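# Move the cart's parcel into the desk letter tray

## Task

Take the parcel off the cart and set it in the letter tray on the desk so that all of it sits within the tray's walls and stays there on its own. Afterwards release it and move the robot away. The robot must not topple or be left tilted, and the parcel must not depend on the robot to stay in place.

## Robot and tools

ROBOT. A Rainbow Robotics RB-Y1: a wheeled base (two drive wheels plus two rear casters), a folding torso, a pan/tilt head and two 7-joint arms, each ending in a parallel gripper. The base measures 0.66 m by 0.58 m, and its front edge is 0.10 m ahead of the drive axle. When the torso is bent, the leg can stick out beyond that front edge. Loose objects may occasionally get a brief shove from outside.

FRAMES. Base frame: origin on the floor midway between the drive wheels, x forward, y left, z up. The chest, left_hand and right_hand poses are all reported in this frame. A hand point lies midway between its finger pads; the fingers point along its -z axis and close along its x axis. Reported hand positions can be inaccurate, worst at full reach. The odometry frame is the base frame as it was at the start of the scene. base_odometry counts wheel turns, so any slip shows up as travel. Its heading is positive to the left and runs from -3.142 to 3.142.

execute_actions. Arguments: "actions", a list holding one action or none (an empty list only reports state and images), and "cameras", a list drawn from head_camera, left_wrist_camera, right_wrist_camera and all. Leaving it out, null or ["all"] gives every camera; [] gives none. An action may contain these keys:
- "base": exactly one of two relative commands, measured from where the base is now. translate_m drives straight, in metres, forward positive, -3 to 3. rotate_rad turns in place, in radians, counter-clockwise (left) positive, -3.2 to 3.2. The base cannot move sideways. A base move that would need more than 8.667 s is refused.
- "joints": a single object that names joints individually, covering torso, both arms and head together. Each value is an absolute target: radians, except the grippers, which take metres of opening between the pads. Ranges: torso_squat_rad 0 to 1.2 (0 is standing tall), torso_shift_rad -0.3 to 0.6 (+ moves the hips forward), torso_pitch_rad -0.2 to 1.4 (+ leans forward), torso_yaw_rad -1.5 to 1.5 (+ left). For each arm: shoulder_pitch -2.356 to 2.356 (0 hangs down, negative swings forward and up); left_shoulder_roll 0 to 3.141 and right_shoulder_roll -3.141 to 0 (both lift outward); shoulder_yaw -2.094 to 2.094; elbow -2.617 to 0.01 (negative bends); forearm_roll -3.141 to 3.141; wrist_pitch -1.57 to 1.919 (negative tips the hand forward); hand_roll -2.705 to 2.705; gripper_m 0 to 0.1. The sign conventions are the same on both sides, except for shoulder roll. head_pan_rad -0.523 to 0.523 (+ left, relative to the chest), head_tilt_rad -0.35 to 1.57 (+ down). A joint counts as done within 0.02 rad, or 0.004 m for a gripper. The torso must also satisfy: squat+shift<=1.52; squat-shift+pitch<=1.57; shift+0.5pitch-0.4squat<=0.7; shift+0.3pitch-0.5squat<=0.39. If a target breaks one of these, the torso stops partway and reports off_target. Top speeds: arm joints 1 rad/s (forearm roll, wrist pitch and hand roll 1.5), head 1.5, squat and pitch 0.3, shift 0.15, yaw 0.6, grippers 0.1 m/s.
- "speeds": optional caps for that action only: translate_m 0.05-0.4 m/s, rotate_rad 0.1-1.509 rad/s. The defaults are the maxima.
- "min_time_s": 0.1-8 s, the shortest time each arm and head motion may take.
No action runs longer than 15 s. An unknown key or an out-of-range value rejects the whole call, and nothing moves. Joints or base left out of an action may still be pushing toward earlier targets.

wait: "seconds" from 0 to 10. Nothing new is commanded and the world keeps running; it returns state and images. zoom_image: "camera" (one of the three) and "region" [x0,y0,x1,y1] in pixels, with the origin at the top left, at most 504x504. It only works on the latest full image. The head image is 896x504 and the wrist images are 644x364. read_manual: optional "section" ("licences"); it only returns licence text. finished_scene: "scene", the number of the current scene. It cannot be undone and reports whether the task succeeded.

RESULTS. "pictures" lists the order of the images. base_status and joint_status say how each motion ended:
- done: finished; for the base, this only means the wheels turned the commanded amount.
- off_target: came to rest short of the target and may still be pushing.
- limit_stop_at_<name>: stopped by a built-in limit.
- contact_stop: something pushed back hard.
- time_out: took too long.
- stopped_with_arm: the torso halted because an arm hit something.
- limit_stop_at_own_body: the self-collision guard halted it before any contact.
- not_followed: an arm's targets were withheld because of a collision check between the arms or within one arm. A "joint command not followed" line and a "cause:" hint come with it.
A contact_stop, time_out or stopped_with_arm on one member halts its whole group (torso, left arm or right arm), and the halted joints hold where they stopped. on_its_own covers what the call did not command; "held at" gives a held target, not the actual position. Motor temperatures are listed per arm in joint order. MOTOR HOT appears at 65 °C. At 80 °C an OVER-TEMPERATURE FAULT brakes that arm, halts the robot and marks cut-short keys limit_stop_at_motor_heat. A torque fault, when contact torque reaches a joint's load limit, freezes the robot for 10 s. After any stop, resend your targets. If a stop is reported, the later calls in that reply are skipped.

CAUTIONS. To grip, command an opening at least 0.005 m narrower than the object; off_target is then normal. After a stop, first back off the arms, then the torso, each in a separate action. If both hands hold one object and the torso contact-stops immediately with nothing in its way, resend every arm joint at its current reading, then retry the torso. The base keeps driving into furniture, and a bent leg can shove the robot backward without odometry showing it. Each arm is rated for 3 kg; heavy loads far forward can tip the robot. Never let the arms strike or press on each other, grippers included. The robot holds its last command while you think. Set things down gently and avoid drops or slams.

Each tool is called as name([rows], argument=value, ...), one row to a line, values as JSON.

## Session

execute_actions(actions=[])

Scene clock: 0.00 s.
Motor temperatures (°C, as the motors report them): left_arm=[31 31 33 33 33 35 33] | right_arm=[34 28 32 28 40 33 31]
base_odometry: x=+0.000 y=+0.000 heading=+0.000 (m, m, rad; odometry frame)
base_status: not commanded
joint_positions: torso_squat_rad=+0.350 torso_shift_rad=-0.001 torso_pitch_rad=+0.000 torso_yaw_rad=+0.001 left_shoulder_pitch_rad=-0.046 left_shoulder_roll_rad=-0.002 left_shoulder_yaw_rad=+0.017 left_elbow_rad=-0.280 left_forearm_roll_rad=-0.008 left_wrist_pitch_rad=-0.044 left_hand_roll_rad=+0.044 left_gripper_m=+0.100 right_shoulder_pitch_rad=+0.040 right_shoulder_roll_rad=-0.016 right_shoulder_yaw_rad=+0.009 right_elbow_rad=-0.303 right_forearm_roll_rad=+0.037 right_wrist_pitch_rad=+0.053 right_hand_roll_rad=-0.007 right_gripper_m=+0.099 head_pan_rad=+0.000 head_tilt_rad=+0.400
joint_status: not commanded
chest: x=-0.2284 y=-0.0004 z=+1.2475 quat_wxyz=(+1.000, +0.000, +0.000, +0.000) (m; base frame)
left_hand: x=-0.0507 y=+0.2188 z=+0.5855 quat_wxyz=(+0.983, -0.004, -0.183, +0.019) (m; base frame)
right_hand: x=-0.1216 y=-0.2328 z=+0.5699 quat_wxyz=(+0.994, -0.010, -0.106, +0.014) (m; base frame)
pictures: head_camera, left_wrist_camera, right_wrist_camera
Images, in order (width x height): head_camera 896x504, left_wrist_camera 644x364, right_wrist_camera 644x364.

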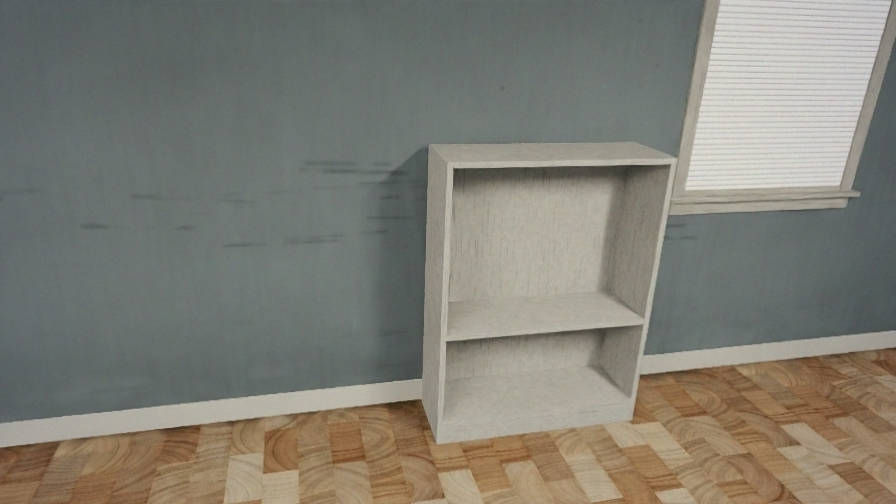

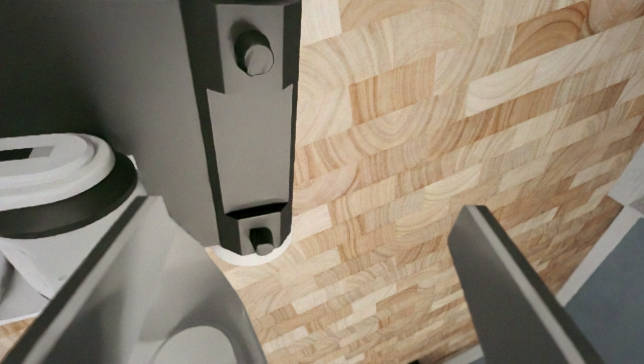

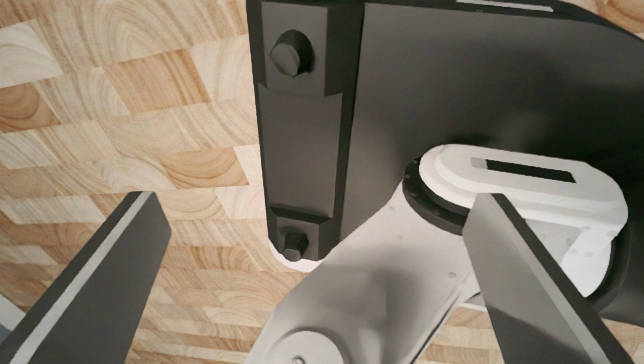

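execute_actions([
  {"base":{"rotate_rad":-1.0},"joints":{"head_pan_rad":-0.5,"head_tilt_rad":0.5}},
], cameras=["head_camera"])

Scene clock: 6.47 s.
Motor temperatures (°C, as the motors report them): left_arm=[31 31 33 33 33 35 33] | right_arm=[34 28 32 28 40 33 31]
base_odometry: x=+0.000 y=+0.000 heading=-0.999 (m, m, rad; odometry frame)
base_status: done
joint_positions: torso_squat_rad=+0.350 torso_shift_rad=-0.001 torso_pitch_rad=+0.000 torso_yaw_rad=+0.001 left_shoulder_pitch_rad=-0.046 left_shoulder_roll_rad=-0.002 left_shoulder_yaw_rad=+0.017 left_elbow_rad=-0.280 left_forearm_roll_rad=-0.008 left_wrist_pitch_rad=-0.044 left_hand_roll_rad=+0.044 left_gripper_m=+0.100 right_shoulder_pitch_rad=+0.040 right_shoulder_roll_rad=-0.016 right_shoulder_yaw_rad=+0.009 right_elbow_rad=-0.303 right_forearm_roll_rad=+0.037 right_wrist_pitch_rad=+0.053 right_hand_roll_rad=-0.007 right_gripper_m=+0.099 head_pan_rad=-0.500 head_tilt_rad=+0.500
joint_status: all done
chest: x=-0.2284 y=-0.0004 z=+1.2475 quat_wxyz=(+1.000, +0.000, +0.000, +0.000) (m; base frame)
left_hand: x=-0.0507 y=+0.2188 z=+0.5855 quat_wxyz=(+0.983, -0.004, -0.183, +0.019) (m; base frame)
right_hand: x=-0.1216 y=-0.2328 z=+0.5699 quat_wxyz=(+0.994, -0.010, -0.106, +0.014) (m; base frame)
pictures: head_camera
camera_calibration (this result's frames):
head_camera: T_world_to_cam=[[-0.454904, -0.8896, 0.04091, -0.153127], [-0.413903, 0.170531, -0.894206, 1.26863], [0.788509, -0.423711, -0.445783, 0.748846], [0, 0, 0, 1]] pos_world=[-0.135038, -0.0352686, 1.47451]
Images, in order (width x height): head_camera 896x504.

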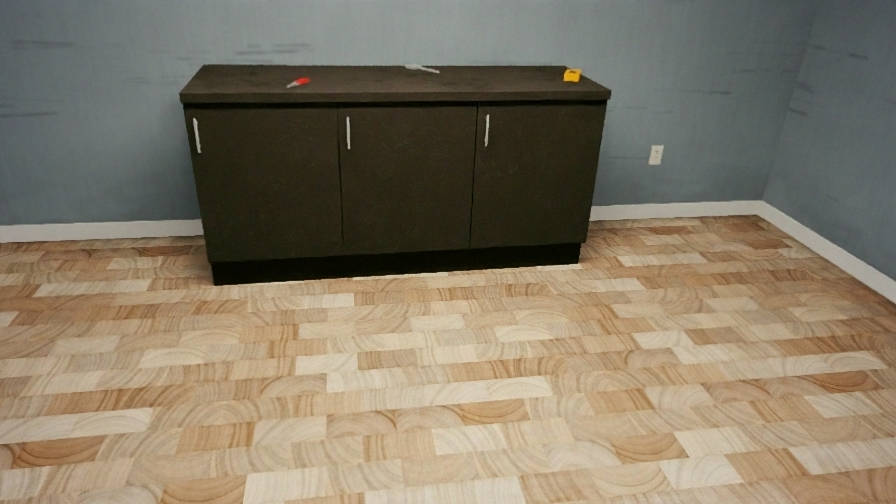

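execute_actions([
  {"base":{"rotate_rad":-1.5}},
], cameras=["head_camera"])

Scene clock: 12.83 s.
Motor temperatures (°C, as the motors report them): left_arm=[31 31 33 33 33 35 33] | right_arm=[34 28 32 28 40 33 31]
base_odometry: x=+0.000 y=+0.000 heading=-2.499 (m, m, rad; odometry frame)
base_status: done
joint_positions: torso_squat_rad=+0.350 torso_shift_rad=-0.001 torso_pitch_rad=+0.000 torso_yaw_rad=+0.001 left_shoulder_pitch_rad=-0.046 left_shoulder_roll_rad=-0.002 left_shoulder_yaw_rad=+0.017 left_elbow_rad=-0.280 left_forearm_roll_rad=-0.008 left_wrist_pitch_rad=-0.044 left_hand_roll_rad=+0.044 left_gripper_m=+0.100 right_shoulder_pitch_rad=+0.040 right_shoulder_roll_rad=-0.016 right_shoulder_yaw_rad=+0.009 right_elbow_rad=-0.303 right_forearm_roll_rad=+0.037 right_wrist_pitch_rad=+0.053 right_hand_roll_rad=-0.007 right_gripper_m=+0.099 head_pan_rad=-0.500 head_tilt_rad=+0.500
joint_status: not commanded
chest: x=-0.2284 y=-0.0004 z=+1.2475 quat_wxyz=(+1.000, +0.000, +0.000, +0.000) (m; base frame)
left_hand: x=-0.0507 y=+0.2188 z=+0.5856 quat_wxyz=(+0.983, -0.004, -0.183, +0.019) (m; base frame)
right_hand: x=-0.1216 y=-0.2328 z=+0.5699 quat_wxyz=(+0.994, -0.010, -0.106, +0.014) (m; base frame)
pictures: head_camera
camera_calibration (this result's frames):
head_camera: T_world_to_cam=[[-0.454905, -0.889601, 0.0408803, -0.153111], [-0.413881, 0.170549, -0.894212, 1.26864], [0.78852, -0.423701, -0.445772, 0.748849], [0, 0, 0, 1]] pos_world=[-0.135068, -0.0352845, 1.47451]
Images, in order (width x height): head_camera 896x504.

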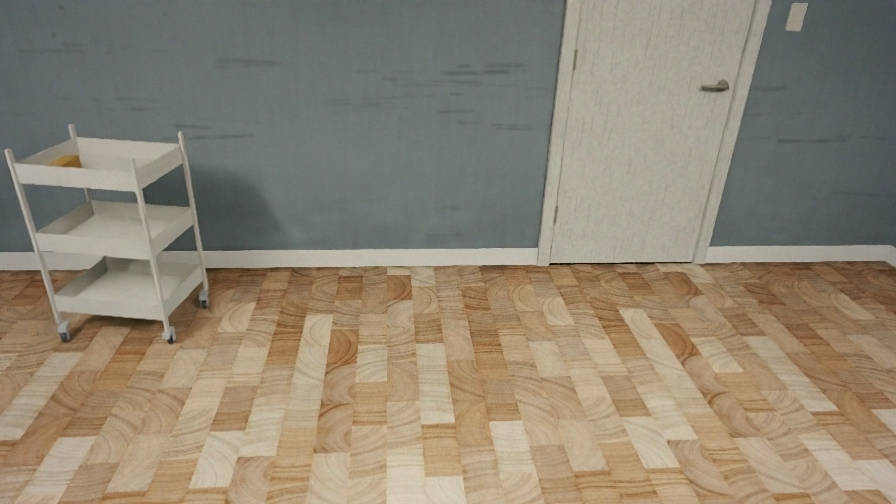

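execute_actions([
  {"base":{"rotate_rad":0.4}},
], cameras=[])

execute_actions([
  {"base":{"translate_m":1.95},"joints":{"right_shoulder_pitch_rad":-0.5,"right_elbow_rad":-1.9,"right_wrist_pitch_rad":1.9,"right_shoulder_roll_rad":-0.1}},
], cameras=[])

execute_actions([
  {"base":{"rotate_rad":-0.85},"joints":{"head_pan_rad":-0.1,"head_tilt_rad":0.75}},
], cameras=["head_camera"])

Scene clock: 22.57 s.
Motor temperatures (°C, as the motors report them): left_arm=[31 31 33 33 33 35 33] | right_arm=[34 28 32 28 40 33 31]
base_odometry: x=+0.000 y=+0.000 heading=-2.100 (m, m, rad; odometry frame)
base_status: done
joint_positions: torso_squat_rad=+0.350 torso_shift_rad=-0.001 torso_pitch_rad=+0.000 torso_yaw_rad=+0.001 left_shoulder_pitch_rad=-0.046 left_shoulder_roll_rad=-0.002 left_shoulder_yaw_rad=+0.017 left_elbow_rad=-0.280 left_forearm_roll_rad=-0.008 left_wrist_pitch_rad=-0.044 left_hand_roll_rad=+0.044 left_gripper_m=+0.100 right_shoulder_pitch_rad=+0.040 right_shoulder_roll_rad=-0.016 right_shoulder_yaw_rad=+0.009 right_elbow_rad=-0.303 right_forearm_roll_rad=+0.037 right_wrist_pitch_rad=+0.053 right_hand_roll_rad=-0.007 right_gripper_m=+0.099 head_pan_rad=-0.500 head_tilt_rad=+0.500
joint_status: not commanded
chest: x=-0.2284 y=-0.0005 z=+1.2475 quat_wxyz=(+1.000, +0.000, +0.000, +0.000) (m; base frame)
left_hand: x=-0.0507 y=+0.2188 z=+0.5856 quat_wxyz=(+0.983, -0.004, -0.183, +0.019) (m; base frame)
right_hand: x=-0.1216 y=-0.2328 z=+0.5699 quat_wxyz=(+0.994, -0.010, -0.106, +0.014) (m; base frame)
pictures: none
No camera images: the call's "cameras" was empty. Leave "cameras" out to get every camera's image.

Scene clock: 28.90 s.
Motor temperatures (°C, as the motors report them): left_arm=[31 31 33 33 33 35 33] | right_arm=[34 28 32 28 40 33 31]
base_odometry: x=-0.985 y=-1.683 heading=-2.101 (m, m, rad; odometry frame)
base_status: done
joint_positions: torso_squat_rad=+0.350 torso_shift_rad=+0.000 torso_pitch_rad=+0.000 torso_yaw_rad=+0.001 left_shoulder_pitch_rad=-0.047 left_shoulder_roll_rad=-0.002 left_shoulder_yaw_rad=+0.017 left_elbow_rad=-0.280 left_forearm_roll_rad=-0.008 left_wrist_pitch_rad=-0.044 left_hand_roll_rad=+0.044 left_gripper_m=+0.100 right_shoulder_pitch_rad=-0.500 right_shoulder_roll_rad=-0.100 right_shoulder_yaw_rad=+0.009 right_elbow_rad=-1.900 right_forearm_roll_rad=+0.037 right_wrist_pitch_rad=+1.900 right_hand_roll_rad=-0.007 right_gripper_m=+0.099 head_pan_rad=-0.500 head_tilt_rad=+0.500
joint_status: all done
chest: x=-0.2283 y=-0.0004 z=+1.2475 quat_wxyz=(+1.000, +0.000, +0.000, +0.000) (m; base frame)
left_hand: x=-0.0507 y=+0.2188 z=+0.5855 quat_wxyz=(+0.983, -0.004, -0.183, +0.019) (m; base frame)
right_hand: x=+0.2316 y=-0.2055 z=+1.0553 quat_wxyz=(+0.967, -0.064, -0.238, +0.064) (m; base frame)
pictures: none
No camera images: the call's "cameras" was empty. Leave "cameras" out to get every camera's image.

Scene clock: 31.83 s.
Motor temperatures (°C, as the motors report them): left_arm=[31 31 33 33 33 35 33] | right_arm=[34 28 32 29 40 33 31]
base_odometry: x=-0.985 y=-1.683 heading=-2.950 (m, m, rad; odometry frame)
base_status: done
joint_positions: torso_squat_rad=+0.350 torso_shift_rad=+0.000 torso_pitch_rad=+0.000 torso_yaw_rad=+0.001 left_shoulder_pitch_rad=-0.047 left_shoulder_roll_rad=-0.002 left_shoulder_yaw_rad=+0.017 left_elbow_rad=-0.280 left_forearm_roll_rad=-0.008 left_wrist_pitch_rad=-0.044 left_hand_roll_rad=+0.044 left_gripper_m=+0.100 right_shoulder_pitch_rad=-0.500 right_shoulder_roll_rad=-0.100 right_shoulder_yaw_rad=+0.009 right_elbow_rad=-1.900 right_forearm_roll_rad=+0.037 right_wrist_pitch_rad=+1.900 right_hand_roll_rad=-0.007 right_gripper_m=+0.099 head_pan_rad=-0.100 head_tilt_rad=+0.750
joint_status: all done
chest: x=-0.2283 y=-0.0004 z=+1.2475 quat_wxyz=(+1.000, +0.000, +0.000, +0.000) (m; base frame)
left_hand: x=-0.0507 y=+0.2188 z=+0.5855 quat_wxyz=(+0.983, -0.004, -0.183, +0.019) (m; base frame)
right_hand: x=+0.2316 y=-0.2055 z=+1.0553 quat_wxyz=(+0.967, -0.064, -0.238, +0.064) (m; base frame)
pictures: head_camera
camera_calibration (this result's frames):
head_camera: T_world_to_cam=[[-0.0632565, -0.99745, 0.0330607, -0.0609896], [-0.653846, 0.0163931, -0.75645, 1.01967], [0.753978, -0.069467, -0.653216, 1.04213], [0, 0, 0, 1]] pos_world=[-0.122893, -0.00515606, 1.45408]
Images, in order (width x height): head_camera 896x504.

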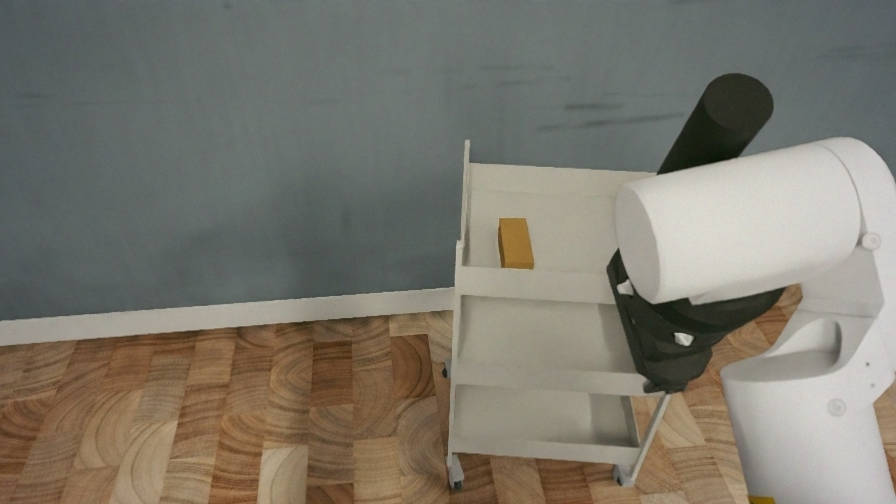

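execute_actions([
  {"base":{"translate_m":0.25},"joints":{"torso_squat_rad":0.05,"torso_pitch_rad":0.5,"right_shoulder_pitch_rad":-0.874,"right_shoulder_roll_rad":-0.12,"right_shoulder_yaw_rad":-0.265,"right_elbow_rad":-1.365,"right_forearm_roll_rad":0,"right_wrist_pitch_rad":1.708,"right_hand_roll_rad":1.57,"head_tilt_rad":0.5,"left_shoulder_pitch_rad":-0.3,"left_shoulder_roll_rad":0.15},"speeds":{"translate_m":0.1}},
])

execute_actions([
  {"base":{"translate_m":0.15}},
])

Scene clock: 50.37 s.
Motor temperatures (°C, as the motors report them): left_arm=[31 31 33 33 33 35 33] | right_arm=[34 28 32 29 40 33 31]
base_odometry: x=-1.231 y=-1.730 heading=-2.950 (m, m, rad; odometry frame)
base_status: done
joint_positions: torso_squat_rad=+0.050 torso_shift_rad=+0.000 torso_pitch_rad=+0.500 torso_yaw_rad=+0.001 left_shoulder_pitch_rad=-0.300 left_shoulder_roll_rad=+0.150 left_shoulder_yaw_rad=+0.017 left_elbow_rad=-0.280 left_forearm_roll_rad=-0.008 left_wrist_pitch_rad=-0.044 left_hand_roll_rad=+0.044 left_gripper_m=+0.100 right_shoulder_pitch_rad=-0.874 right_shoulder_roll_rad=-0.120 right_shoulder_yaw_rad=-0.265 right_elbow_rad=-1.365 right_forearm_roll_rad=+0.000 right_wrist_pitch_rad=+1.708 right_hand_roll_rad=+1.570 right_gripper_m=+0.099 head_pan_rad=-0.100 head_tilt_rad=+0.500
joint_status: all done
chest: x=-0.0799 y=-0.0004 z=+1.2512 quat_wxyz=(+0.969, +0.001, +0.247, +0.000) (m; base frame)
left_hand: x=-0.0501 y=+0.3089 z=+0.5638 quat_wxyz=(+0.996, +0.053, -0.058, -0.040) (m; base frame)
right_hand: x=+0.3384 y=-0.2198 z=+0.8453 quat_wxyz=(+0.707, +0.000, +0.000, +0.707) (m; base frame)
pictures: head_camera, left_wrist_camera, right_wrist_camera
camera_calibration (this result's frames):
head_camera: T_world_to_cam=[[-0.044074, -0.996527, 0.0706438, -0.0985984], [-0.821574, -0.0040772, -0.570087, 0.895942], [0.568396, -0.0831651, -0.818541, 1.08011], [0, 0, 0, 1]] pos_world=[0.117806, -0.00477537, 1.40185]
left_wrist_camera: T_world_to_cam=[[0.989797, -0.0453974, 0.135057, -0.0120893], [-0.111504, -0.836904, 0.535872, -0.020789], [0.0887024, -0.545464, -0.833427, 0.729679], [0, 0, 0, 1]] pos_world=[-0.0550764, 0.380066, 0.620907]
right_wrist_camera: T_world_to_cam=[[0.016763, -0.99985, 0.00426247, -0.230863], [-0.770535, -0.0102015, 0.637316, -0.250464], [-0.637177, -0.0139677, -0.770591, 0.951692], [0, 0, 0, 1]] pos_world=[0.417275, -0.220091, 0.893974]
Images, in order (width x height): head_camera 896x504, left_wrist_camera 644x364, right_wrist_camera 644x364.

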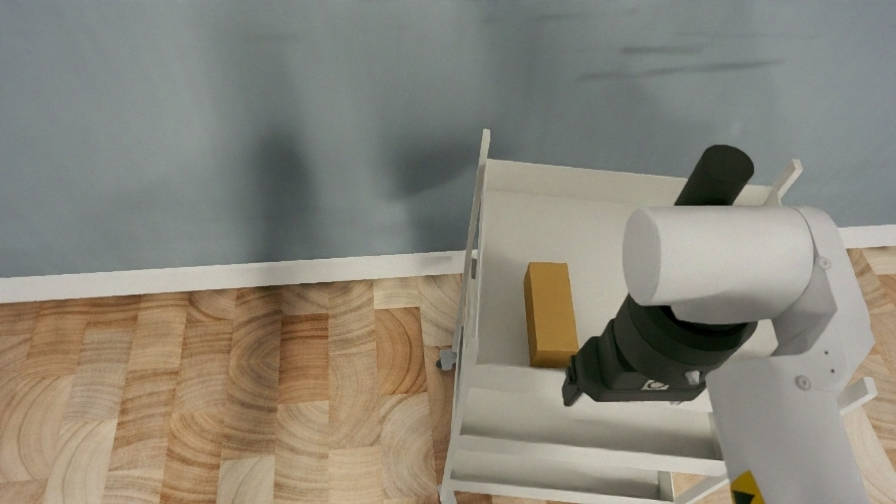

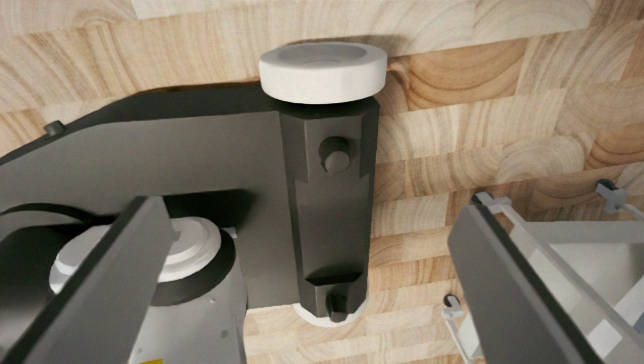

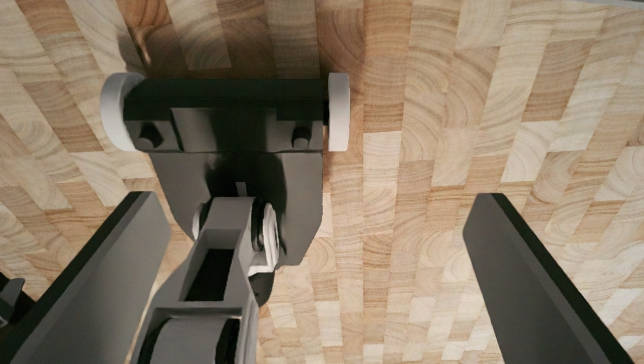

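Scene clock: 51.90 s.
Motor temperatures (°C, as the motors report them): left_arm=[31 31 33 33 33 35 33] | right_arm=[34 28 32 29 40 33 31]
base_odometry: x=-1.378 y=-1.759 heading=-2.951 (m, m, rad; odometry frame)
base_status: done
joint_positions: torso_squat_rad=+0.050 torso_shift_rad=+0.000 torso_pitch_rad=+0.500 torso_yaw_rad=+0.001 left_shoulder_pitch_rad=-0.300 left_shoulder_roll_rad=+0.150 left_shoulder_yaw_rad=+0.017 left_elbow_rad=-0.280 left_forearm_roll_rad=-0.008 left_wrist_pitch_rad=-0.044 left_hand_roll_rad=+0.044 left_gripper_m=+0.100 right_shoulder_pitch_rad=-0.874 right_shoulder_roll_rad=-0.120 right_shoulder_yaw_rad=-0.265 right_elbow_rad=-1.365 right_forearm_roll_rad=+0.000 right_wrist_pitch_rad=+1.708 right_hand_roll_rad=+1.570 right_gripper_m=+0.099 head_pan_rad=-0.100 head_tilt_rad=+0.500
joint_status: not commanded
chest: x=-0.0799 y=-0.0004 z=+1.2511 quat_wxyz=(+0.969, +0.001, +0.247, +0.000) (m; base frame)
left_hand: x=-0.0503 y=+0.3090 z=+0.5638 quat_wxyz=(+0.996, +0.053, -0.058, -0.040) (m; base frame)
right_hand: x=+0.3384 y=-0.2198 z=+0.8453 quat_wxyz=(+0.707, +0.000, +0.000, +0.707) (m; base frame)
pictures: head_camera, left_wrist_camera, right_wrist_camera
camera_calibration (this result's frames):
head_camera: T_world_to_cam=[[-0.0440717, -0.996527, 0.0706453, -0.0985992], [-0.821593, -0.00407719, -0.57006, 0.895913], [0.568368, -0.0831652, -0.81856, 1.08012], [0, 0, 0, 1]] pos_world=[0.117822, -0.00477532, 1.40184]
left_wrist_camera: T_world_to_cam=[[0.989833, -0.0453497, 0.134809, -0.0118089], [-0.111327, -0.836925, 0.535875, -0.0207741], [0.0885235, -0.545435, -0.833465, 0.729703], [0, 0, 0, 1]] pos_world=[-0.0552198, 0.380084, 0.620907]
right_wrist_camera: T_world_to_cam=[[0.016782, -0.99985, 0.00424537, -0.23084], [-0.770573, -0.0102278, 0.63727, -0.250395], [-0.637131, -0.013966, -0.770629, 0.951745], [0, 0, 0, 1]] pos_world=[0.417312, -0.220074, 0.893991]
Images, in order (width x height): head_camera 896x504, left_wrist_camera 644x364, right_wrist_camera 644x364.

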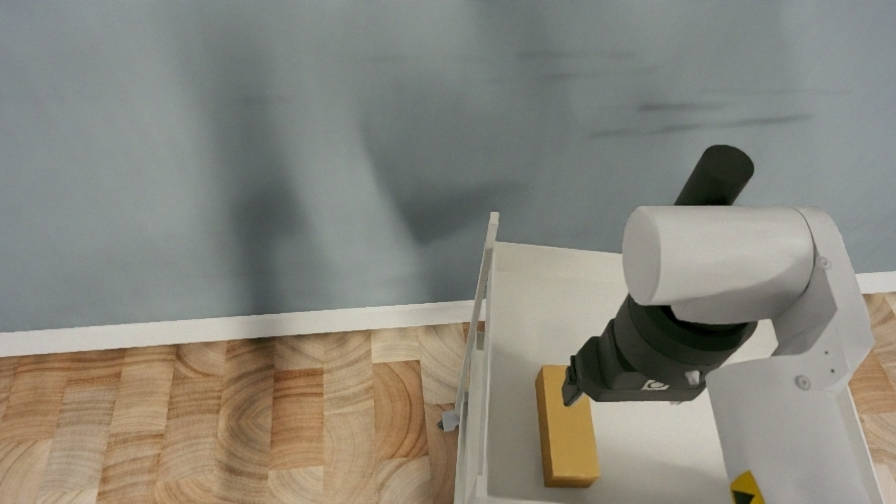

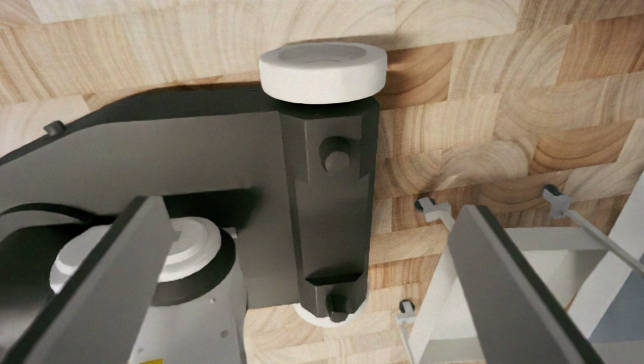

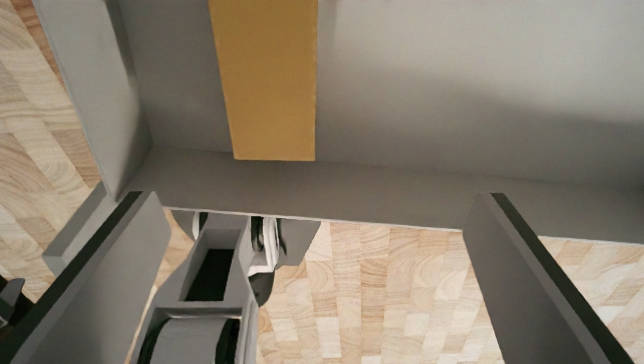

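execute_actions([
  {"joints":{"torso_squat_rad":0.52,"torso_yaw_rad":0.05,"head_tilt_rad":0.65}},
], cameras=["head_camera","right_wrist_camera"])

Scene clock: 61.13 s.
Motor temperatures (°C, as the motors report them): left_arm=[31 31 33 33 33 35 33] | right_arm=[34 28 32 29 40 33 31]
base_odometry: x=-1.378 y=-1.759 heading=-2.951 (m, m, rad; odometry frame)
base_status: not commanded
joint_positions: torso_squat_rad=+0.520 torso_shift_rad=+0.000 torso_pitch_rad=+0.500 torso_yaw_rad=+0.050 left_shoulder_pitch_rad=-0.300 left_shoulder_roll_rad=+0.150 left_shoulder_yaw_rad=+0.017 left_elbow_rad=-0.280 left_forearm_roll_rad=-0.008 left_wrist_pitch_rad=-0.044 left_hand_roll_rad=+0.044 left_gripper_m=+0.100 right_shoulder_pitch_rad=-0.874 right_shoulder_roll_rad=-0.120 right_shoulder_yaw_rad=-0.265 right_elbow_rad=-1.365 right_forearm_roll_rad=+0.000 right_wrist_pitch_rad=+1.708 right_hand_roll_rad=+1.570 right_gripper_m=+0.099 head_pan_rad=-0.100 head_tilt_rad=+0.650
joint_status: all done
chest: x=-0.0799 y=-0.0004 z=+1.1595 quat_wxyz=(+0.969, +0.007, +0.247, +0.024) (m; base frame)
left_hand: x=-0.0639 y=+0.3261 z=+0.4797 quat_wxyz=(+0.996, +0.066, -0.056, -0.019) (m; base frame)
right_hand: x=+0.3473 y=-0.1920 z=+0.7490 quat_wxyz=(+0.692, +0.009, -0.009, +0.722) (m; base frame)
pictures: head_camera, right_wrist_camera
camera_calibration (this result's frames):
head_camera: T_world_to_cam=[[0.00198269, -0.999179, 0.0404559, -0.0526687], [-0.896824, -0.0196738, -0.44195, 0.676593], [0.442383, -0.0354056, -0.896127, 1.11247], [0, 0, 0, 1]] pos_world=[0.11475, 0.0000733401, 1.29807]
right_wrist_camera: T_world_to_cam=[[0.0598087, -0.998024, -0.0192601, -0.199729], [-0.769242, -0.0583776, 0.636285, -0.190821], [-0.636152, -0.0232397, -0.771214, 0.881865], [0, 0, 0, 1]] pos_world=[0.426158, -0.18998, 0.797676]
Images, in order (width x height): head_camera 896x504, right_wrist_camera 644x364.

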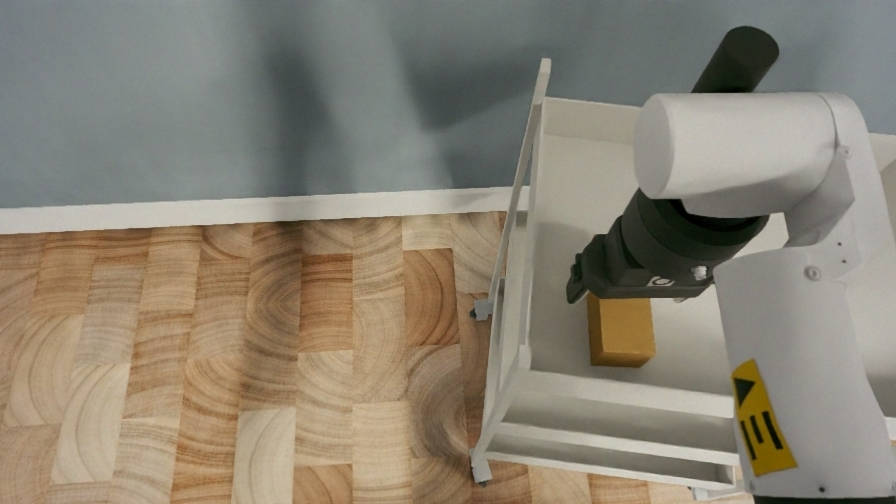

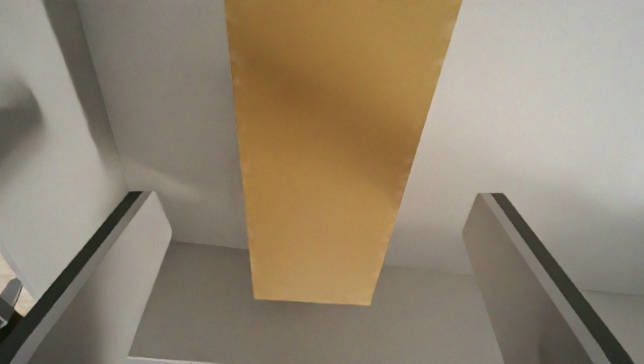

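execute_actions([
  {"joints":{"torso_squat_rad":0.65,"right_hand_roll_rad":1.52}},
], cameras=["head_camera","right_wrist_camera"])

execute_actions([
  {"joints":{"right_gripper_m":0.04}},
], cameras=["right_wrist_camera"])

Scene clock: 67.80 s.
Motor temperatures (°C, as the motors report them): left_arm=[31 31 33 33 33 35 33] | right_arm=[34 28 32 29 40 33 31]
base_odometry: x=-1.378 y=-1.759 heading=-2.951 (m, m, rad; odometry frame)
base_status: not commanded
joint_positions: torso_squat_rad=+0.650 torso_shift_rad=+0.000 torso_pitch_rad=+0.500 torso_yaw_rad=+0.050 left_shoulder_pitch_rad=-0.300 left_shoulder_roll_rad=+0.150 left_shoulder_yaw_rad=+0.017 left_elbow_rad=-0.280 left_forearm_roll_rad=-0.008 left_wrist_pitch_rad=-0.044 left_hand_roll_rad=+0.044 left_gripper_m=+0.100 right_shoulder_pitch_rad=-0.874 right_shoulder_roll_rad=-0.120 right_shoulder_yaw_rad=-0.265 right_elbow_rad=-1.365 right_forearm_roll_rad=+0.000 right_wrist_pitch_rad=+1.708 right_hand_roll_rad=+1.520 right_gripper_m=+0.099 head_pan_rad=-0.100 head_tilt_rad=+0.650
joint_status: all done
chest: x=-0.0799 y=-0.0004 z=+1.1093 quat_wxyz=(+0.969, +0.007, +0.247, +0.024) (m; base frame)
left_hand: x=-0.0639 y=+0.3261 z=+0.4295 quat_wxyz=(+0.996, +0.066, -0.056, -0.019) (m; base frame)
right_hand: x=+0.3473 y=-0.1920 z=+0.6987 quat_wxyz=(+0.709, +0.009, -0.008, +0.705) (m; base frame)
pictures: head_camera, right_wrist_camera
camera_calibration (this result's frames):
head_camera: T_world_to_cam=[[0.00198612, -0.999179, 0.0404541, -0.0506217], [-0.896829, -0.0196756, -0.441939, 0.654412], [0.442372, -0.0354027, -0.896133, 1.06747], [0, 0, 0, 1]] pos_world=[0.114778, 0.0000869636, 1.24785]
right_wrist_camera: T_world_to_cam=[[0.00997988, -0.999764, -0.0192845, -0.1837], [-0.770402, -0.0199822, 0.637245, -0.151747], [-0.63748, 0.00849719, -0.77042, 0.849135], [0, 0, 0, 1]] pos_world=[0.426233, -0.193904, 0.747348]
Images, in order (width x height): head_camera 896x504, right_wrist_camera 644x364.

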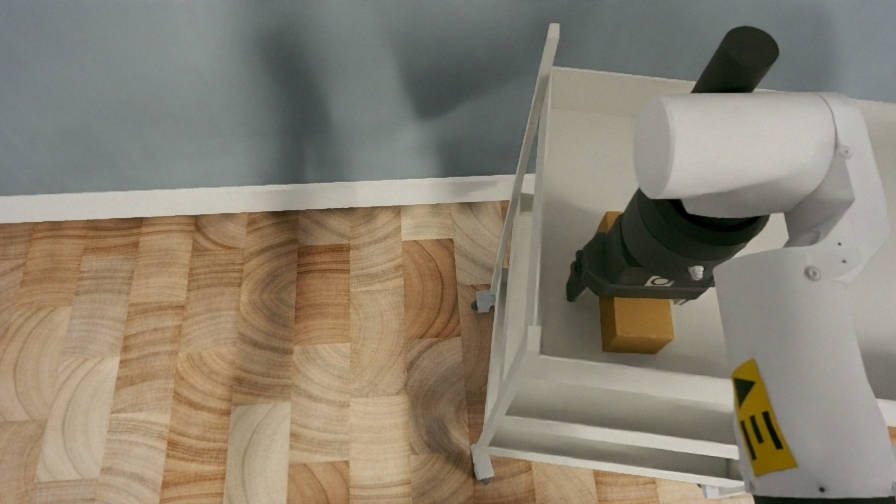

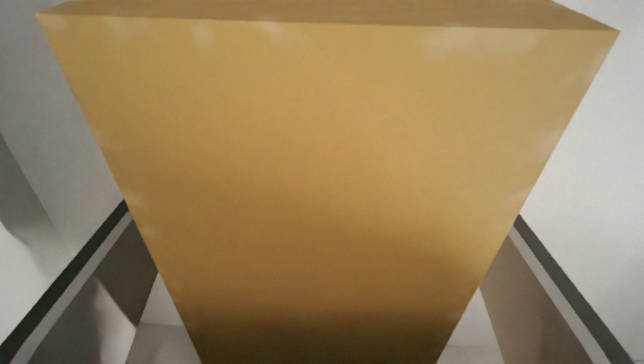

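Scene clock: 68.87 s.
Motor temperatures (°C, as the motors report them): left_arm=[31 31 33 33 33 35 33] | right_arm=[34 28 32 29 40 33 31]
base_odometry: x=-1.378 y=-1.759 heading=-2.951 (m, m, rad; odometry frame)
base_status: not commanded
joint_positions: torso_squat_rad=+0.650 torso_shift_rad=+0.000 torso_pitch_rad=+0.500 torso_yaw_rad=+0.050 left_shoulder_pitch_rad=-0.300 left_shoulder_roll_rad=+0.150 left_shoulder_yaw_rad=+0.017 left_elbow_rad=-0.280 left_forearm_roll_rad=-0.008 left_wrist_pitch_rad=-0.044 left_hand_roll_rad=+0.044 left_gripper_m=+0.100 right_shoulder_pitch_rad=-0.874 right_shoulder_roll_rad=-0.120 right_shoulder_yaw_rad=-0.265 right_elbow_rad=-1.365 right_forearm_roll_rad=+0.000 right_wrist_pitch_rad=+1.708 right_hand_roll_rad=+1.520 right_gripper_m=+0.051 head_pan_rad=-0.100 head_tilt_rad=+0.650
joint_status: right_gripper_m off_target (ended at +0.051, target +0.040)
chest: x=-0.0799 y=-0.0004 z=+1.1093 quat_wxyz=(+0.969, +0.007, +0.247, +0.024) (m; base frame)
left_hand: x=-0.0639 y=+0.3261 z=+0.4295 quat_wxyz=(+0.996, +0.066, -0.056, -0.019) (m; base frame)
right_hand: x=+0.3473 y=-0.1920 z=+0.6987 quat_wxyz=(+0.709, +0.009, -0.008, +0.705) (m; base frame)
pictures: right_wrist_camera
camera_calibration (this result's frames):
right_wrist_camera: T_world_to_cam=[[0.00997616, -0.999764, -0.0192866, -0.183698], [-0.770403, -0.0199807, 0.637244, -0.151746], [-0.637479, 0.00850122, -0.770421, 0.849136], [0, 0, 0, 1]] pos_world=[0.426233, -0.193905, 0.747348]
Images, in order (width x height): right_wrist_camera 644x364.

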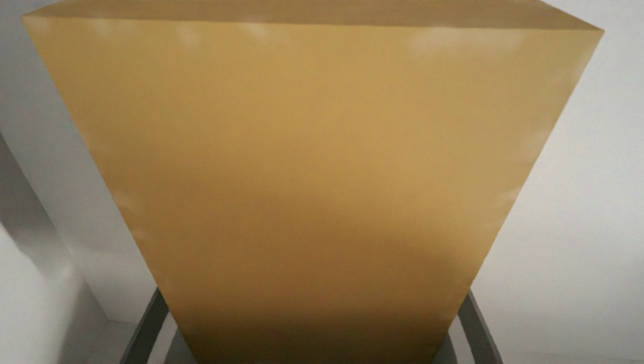

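execute_actions([
  {"joints":{"torso_squat_rad":0.0}},
], cameras=[])

execute_actions([
  {"base":{"translate_m":-0.4},"joints":{"torso_pitch_rad":0.3,"torso_yaw_rad":0,"head_tilt_rad":0.1,"head_pan_rad":0.2}},
], cameras=[])

execute_actions([
  {"base":{"rotate_rad":-1.9}},
], cameras=["head_camera","right_wrist_camera"])

Scene clock: 76.10 s.
Motor temperatures (°C, as the motors report them): left_arm=[31 31 33 33 33 35 33] | right_arm=[34 28 32 29 40 33 31]
base_odometry: x=-1.378 y=-1.759 heading=-2.951 (m, m, rad; odometry frame)
base_status: not commanded
joint_positions: torso_squat_rad=+0.000 torso_shift_rad=+0.000 torso_pitch_rad=+0.500 torso_yaw_rad=+0.050 left_shoulder_pitch_rad=-0.300 left_shoulder_roll_rad=+0.150 left_shoulder_yaw_rad=+0.017 left_elbow_rad=-0.280 left_forearm_roll_rad=-0.008 left_wrist_pitch_rad=-0.044 left_hand_roll_rad=+0.044 left_gripper_m=+0.100 right_shoulder_pitch_rad=-0.874 right_shoulder_roll_rad=-0.120 right_shoulder_yaw_rad=-0.265 right_elbow_rad=-1.365 right_forearm_roll_rad=+0.000 right_wrist_pitch_rad=+1.708 right_hand_roll_rad=+1.520 right_gripper_m=+0.051 head_pan_rad=-0.100 head_tilt_rad=+0.650
joint_status: all done
chest: x=-0.0799 y=-0.0004 z=+1.2520 quat_wxyz=(+0.969, +0.007, +0.247, +0.024) (m; base frame)
left_hand: x=-0.0640 y=+0.3260 z=+0.5722 quat_wxyz=(+0.996, +0.066, -0.056, -0.019) (m; base frame)
right_hand: x=+0.3473 y=-0.1920 z=+0.8413 quat_wxyz=(+0.709, +0.009, -0.008, +0.705) (m; base frame)
pictures: none
No camera images: the call's "cameras" was empty. Leave "cameras" out to get every camera's image.

Scene clock: 78.80 s.
Motor temperatures (°C, as the motors report them): left_arm=[31 31 33 33 33 35 33] | right_arm=[34 28 32 29 40 33 31]
base_odometry: x=-0.985 y=-1.683 heading=-2.952 (m, m, rad; odometry frame)
base_status: done
joint_positions: torso_squat_rad=+0.000 torso_shift_rad=+0.000 torso_pitch_rad=+0.300 torso_yaw_rad=+0.000 left_shoulder_pitch_rad=-0.300 left_shoulder_roll_rad=+0.150 left_shoulder_yaw_rad=+0.017 left_elbow_rad=-0.280 left_forearm_roll_rad=-0.008 left_wrist_pitch_rad=-0.044 left_hand_roll_rad=+0.044 left_gripper_m=+0.100 right_shoulder_pitch_rad=-0.874 right_shoulder_roll_rad=-0.120 right_shoulder_yaw_rad=-0.265 right_elbow_rad=-1.365 right_forearm_roll_rad=+0.000 right_wrist_pitch_rad=+1.708 right_hand_roll_rad=+1.520 right_gripper_m=+0.051 head_pan_rad=+0.200 head_tilt_rad=+0.100
joint_status: all done
chest: x=-0.1369 y=-0.0005 z=+1.2761 quat_wxyz=(+0.989, +0.000, +0.149, +0.000) (m; base frame)
left_hand: x=+0.0290 y=+0.3087 z=+0.6083 quat_wxyz=(+0.985, +0.057, -0.157, -0.035) (m; base frame)
right_hand: x=+0.3535 y=-0.2203 z=+0.9615 quat_wxyz=(+0.721, -0.069, -0.072, +0.686) (m; base frame)
pictures: none
No camera images: the call's "cameras" was empty. Leave "cameras" out to get every camera's image.

Scene clock: 83.00 s.
Motor temperatures (°C, as the motors report them): left_arm=[31 31 33 33 33 35 33] | right_arm=[34 28 32 29 40 33 31]
base_odometry: x=-0.985 y=-1.683 heading=+1.432 (m, m, rad; odometry frame)
base_status: done
joint_positions: torso_squat_rad=+0.000 torso_shift_rad=+0.000 torso_pitch_rad=+0.300 torso_yaw_rad=+0.000 left_shoulder_pitch_rad=-0.300 left_shoulder_roll_rad=+0.150 left_shoulder_yaw_rad=+0.017 left_elbow_rad=-0.280 left_forearm_roll_rad=-0.008 left_wrist_pitch_rad=-0.044 left_hand_roll_rad=+0.044 left_gripper_m=+0.100 right_shoulder_pitch_rad=-0.874 right_shoulder_roll_rad=-0.120 right_shoulder_yaw_rad=-0.265 right_elbow_rad=-1.365 right_forearm_roll_rad=+0.000 right_wrist_pitch_rad=+1.708 right_hand_roll_rad=+1.520 right_gripper_m=+0.051 head_pan_rad=+0.200 head_tilt_rad=+0.100
joint_status: not commanded
chest: x=-0.1369 y=-0.0005 z=+1.2761 quat_wxyz=(+0.989, +0.000, +0.149, +0.000) (m; base frame)
left_hand: x=+0.0290 y=+0.3086 z=+0.6083 quat_wxyz=(+0.985, +0.057, -0.157, -0.035) (m; base frame)
right_hand: x=+0.3535 y=-0.2204 z=+0.9615 quat_wxyz=(+0.721, -0.069, -0.072, +0.686) (m; base frame)
pictures: head_camera, right_wrist_camera
camera_calibration (this result's frames):
head_camera: T_world_to_cam=[[0.211249, -0.977312, -0.0153241, 0.0342234], [-0.342906, -0.0594205, -0.937488, 1.4095], [0.915308, 0.203298, -0.347679, 0.500995], [0, 0, 0, 1]] pos_world=[0.0175318, 0.0153489, 1.4961]
right_wrist_camera: T_world_to_cam=[[-0.0342082, -0.999412, -0.00221141, -0.207806], [-0.881307, 0.029122, 0.471646, -0.10575], [-0.471304, 0.0180831, -0.881785, 1.10622], [0, 0, 0, 1]] pos_world=[0.421057, -0.224608, 1.02486]
Images, in order (width x height): head_camera 896x504, right_wrist_camera 644x364.

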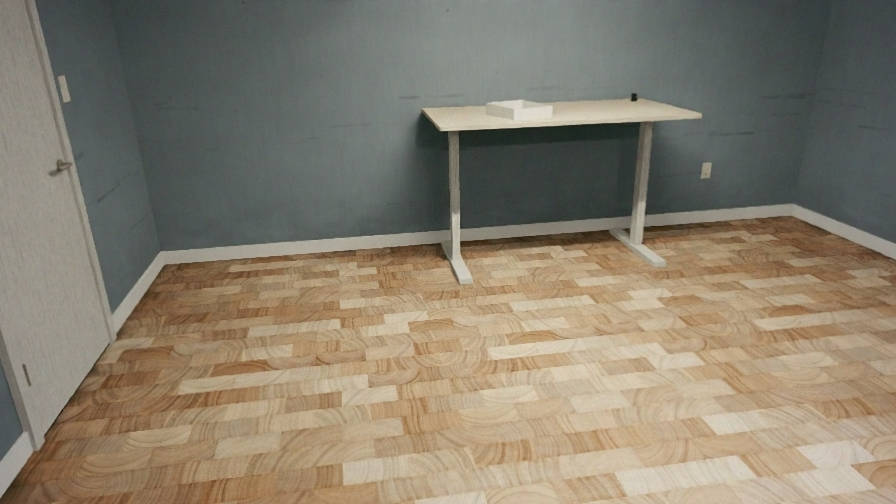

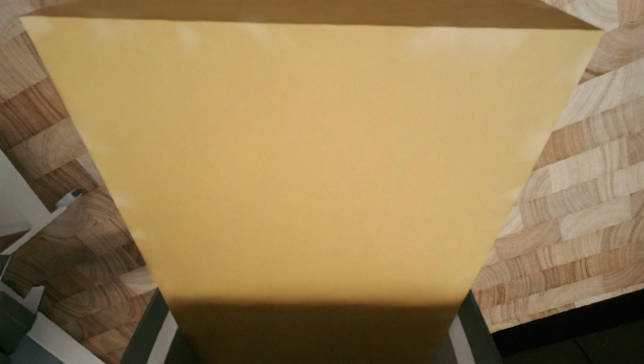

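execute_actions([
  {"base":{"translate_m":2.7},"joints":{"torso_pitch_rad":0.0,"head_tilt_rad":0.45,"head_pan_rad":0}},
], cameras=[])

execute_actions([
  {"base":{"rotate_rad":0.5}},
], cameras=["head_camera"])

Scene clock: 96.77 s.
Motor temperatures (°C, as the motors report them): left_arm=[31 31 33 33 33 35 33] | right_arm=[34 28 32 29 40 33 31]
base_odometry: x=-0.610 y=+0.991 heading=+1.432 (m, m, rad; odometry frame)
base_status: done
joint_positions: torso_squat_rad=+0.000 torso_shift_rad=+0.000 torso_pitch_rad=+0.000 torso_yaw_rad=+0.000 left_shoulder_pitch_rad=-0.300 left_shoulder_roll_rad=+0.150 left_shoulder_yaw_rad=+0.017 left_elbow_rad=-0.280 left_forearm_roll_rad=-0.008 left_wrist_pitch_rad=-0.044 left_hand_roll_rad=+0.044 left_gripper_m=+0.100 right_shoulder_pitch_rad=-0.874 right_shoulder_roll_rad=-0.120 right_shoulder_yaw_rad=-0.265 right_elbow_rad=-1.365 right_forearm_roll_rad=+0.000 right_wrist_pitch_rad=+1.708 right_hand_roll_rad=+1.520 right_gripper_m=+0.051 head_pan_rad=+0.000 head_tilt_rad=+0.450
joint_status: all done
chest: x=-0.2283 y=-0.0005 z=+1.2899 quat_wxyz=(+1.000, +0.000, +0.000, +0.000) (m; base frame)
left_hand: x=+0.1276 y=+0.3086 z=+0.7010 quat_wxyz=(+0.951, +0.062, -0.303, -0.026) (m; base frame)
right_hand: x=+0.3331 y=-0.2204 z=+1.1342 quat_wxyz=(+0.702, -0.170, -0.179, +0.668) (m; base frame)
pictures: none
No camera images: the call's "cameras" was empty. Leave "cameras" out to get every camera's image.

Scene clock: 99.07 s.
Motor temperatures (°C, as the motors report them): left_arm=[31 31 33 33 33 35 33] | right_arm=[34 28 32 29 40 33 31]
base_odometry: x=-0.610 y=+0.991 heading=+1.931 (m, m, rad; odometry frame)
base_status: done
joint_positions: torso_squat_rad=+0.000 torso_shift_rad=+0.000 torso_pitch_rad=+0.000 torso_yaw_rad=+0.000 left_shoulder_pitch_rad=-0.300 left_shoulder_roll_rad=+0.150 left_shoulder_yaw_rad=+0.017 left_elbow_rad=-0.280 left_forearm_roll_rad=-0.008 left_wrist_pitch_rad=-0.044 left_hand_roll_rad=+0.044 left_gripper_m=+0.100 right_shoulder_pitch_rad=-0.874 right_shoulder_roll_rad=-0.120 right_shoulder_yaw_rad=-0.265 right_elbow_rad=-1.365 right_forearm_roll_rad=+0.000 right_wrist_pitch_rad=+1.708 right_hand_roll_rad=+1.520 right_gripper_m=+0.051 head_pan_rad=+0.000 head_tilt_rad=+0.450
joint_status: not commanded
chest: x=-0.2283 y=-0.0005 z=+1.2899 quat_wxyz=(+1.000, +0.000, +0.000, +0.000) (m; base frame)
left_hand: x=+0.1276 y=+0.3086 z=+0.7010 quat_wxyz=(+0.951, +0.062, -0.303, -0.026) (m; base frame)
right_hand: x=+0.3331 y=-0.2204 z=+1.1342 quat_wxyz=(+0.702, -0.170, -0.179, +0.668) (m; base frame)
pictures: head_camera
camera_calibration (this result's frames):
head_camera: T_world_to_cam=[[0.0242911, -0.998821, 0.0420351, -0.0578256], [-0.399629, -0.0482435, -0.915407, 1.34106], [0.916355, 0.00543777, -0.400329, 0.726566], [0, 0, 0, 1]] pos_world=[-0.128461, 0.00298906, 1.52091]
Images, in order (width x height): head_camera 896x504.

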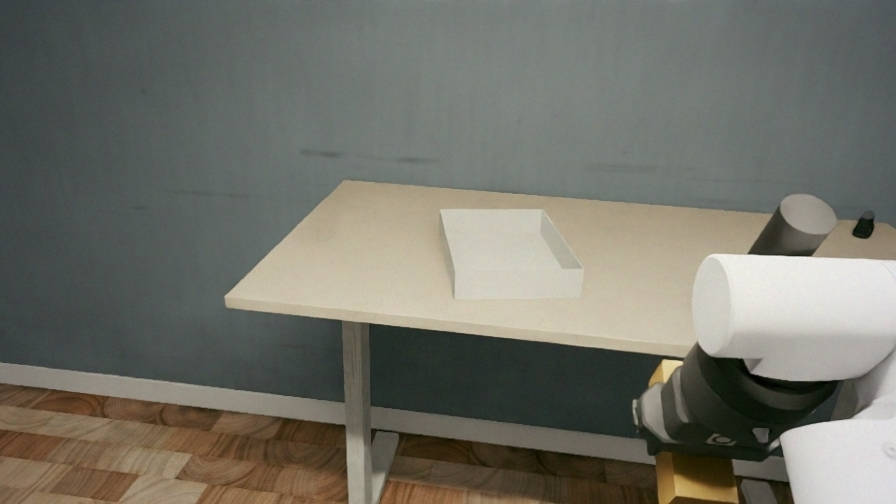

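execute_actions([
  {"base":{"rotate_rad":0.07},"joints":{"torso_pitch_rad":0.25,"right_shoulder_pitch_rad":-1.277,"right_shoulder_roll_rad":-0.244,"right_shoulder_yaw_rad":-0.334,"right_elbow_rad":-1.143,"right_wrist_pitch_rad":1.9,"right_hand_roll_rad":1.5,"left_shoulder_pitch_rad":0,"left_elbow_rad":-0.1}},
], cameras=[])

execute_actions([
  {"base":{"translate_m":0.5}},
], cameras=["head_camera","right_wrist_camera"])

Scene clock: 111.63 s.
Motor temperatures (°C, as the motors report them): left_arm=[31 31 33 33 33 35 33] | right_arm=[34 28 32 29 40 33 31]
base_odometry: x=-0.610 y=+0.991 heading=+2.000 (m, m, rad; odometry frame)
base_status: done
joint_positions: torso_squat_rad=+0.000 torso_shift_rad=+0.000 torso_pitch_rad=+0.250 torso_yaw_rad=+0.000 left_shoulder_pitch_rad=+0.000 left_shoulder_roll_rad=+0.150 left_shoulder_yaw_rad=+0.017 left_elbow_rad=-0.100 left_forearm_roll_rad=-0.008 left_wrist_pitch_rad=-0.044 left_hand_roll_rad=+0.044 left_gripper_m=+0.100 right_shoulder_pitch_rad=-1.277 right_shoulder_roll_rad=-0.244 right_shoulder_yaw_rad=-0.334 right_elbow_rad=-1.143 right_forearm_roll_rad=+0.000 right_wrist_pitch_rad=+1.900 right_hand_roll_rad=+1.500 right_gripper_m=+0.051 head_pan_rad=+0.000 head_tilt_rad=+0.450
joint_status: all done
chest: x=-0.1517 y=-0.0005 z=+1.2803 quat_wxyz=(+0.992, +0.000, +0.125, +0.000) (m; base frame)
left_hand: x=-0.2618 y=+0.3350 z=+0.6138 quat_wxyz=(+0.996, +0.076, +0.051, +0.012) (m; base frame)
right_hand: x=+0.4066 y=-0.2203 z=+1.1280 quat_wxyz=(+0.726, -0.085, -0.092, +0.676) (m; base frame)
pictures: none
No camera images: the call's "cameras" was empty. Leave "cameras" out to get every camera's image.

Scene clock: 114.43 s.
Motor temperatures (°C, as the motors report them): left_arm=[31 31 33 33 33 35 33] | right_arm=[35 28 32 29 40 33 31]
base_odometry: x=-0.819 y=+1.445 heading=+2.001 (m, m, rad; odometry frame)
base_status: done
joint_positions: torso_squat_rad=+0.000 torso_shift_rad=+0.000 torso_pitch_rad=+0.250 torso_yaw_rad=+0.000 left_shoulder_pitch_rad=+0.000 left_shoulder_roll_rad=+0.150 left_shoulder_yaw_rad=+0.017 left_elbow_rad=-0.100 left_forearm_roll_rad=-0.008 left_wrist_pitch_rad=-0.044 left_hand_roll_rad=+0.044 left_gripper_m=+0.100 right_shoulder_pitch_rad=-1.277 right_shoulder_roll_rad=-0.244 right_shoulder_yaw_rad=-0.334 right_elbow_rad=-1.143 right_forearm_roll_rad=+0.000 right_wrist_pitch_rad=+1.900 right_hand_roll_rad=+1.500 right_gripper_m=+0.051 head_pan_rad=+0.000 head_tilt_rad=+0.450
joint_status: not commanded
chest: x=-0.1517 y=-0.0005 z=+1.2803 quat_wxyz=(+0.992, +0.000, +0.125, +0.000) (m; base frame)
left_hand: x=-0.2616 y=+0.3350 z=+0.6138 quat_wxyz=(+0.996, +0.076, +0.051, +0.012) (m; base frame)
right_hand: x=+0.4066 y=-0.2203 z=+1.1280 quat_wxyz=(+0.726, -0.085, -0.092, +0.676) (m; base frame)
pictures: head_camera, right_wrist_camera
camera_calibration (this result's frames):
head_camera: T_world_to_cam=[[0.0340366, -0.998817, 0.0347244, -0.0484165], [-0.613749, -0.0483107, -0.788021, 1.16728], [0.788767, 0.00550951, -0.614668, 0.907577], [0, 0, 0, 1]] pos_world=[0.00220052, 0.00303273, 1.47938]
right_wrist_camera: T_world_to_cam=[[-0.053688, -0.998509, -0.00984211, -0.188891], [-0.903748, 0.0443963, 0.425757, -0.0732349], [-0.424685, 0.0317528, -0.904784, 1.288], [0, 0, 0, 1]] pos_world=[0.470668, -0.226256, 1.19469]
Images, in order (width x height): head_camera 896x504, right_wrist_camera 644x364.

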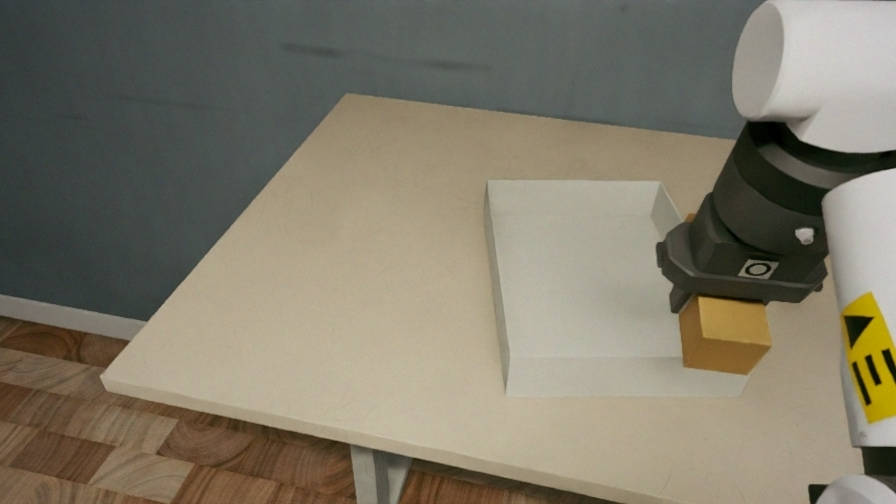

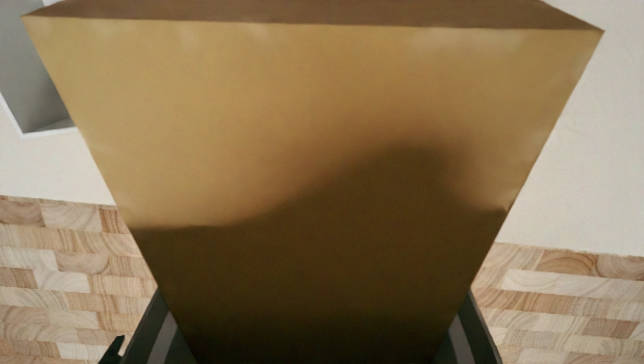

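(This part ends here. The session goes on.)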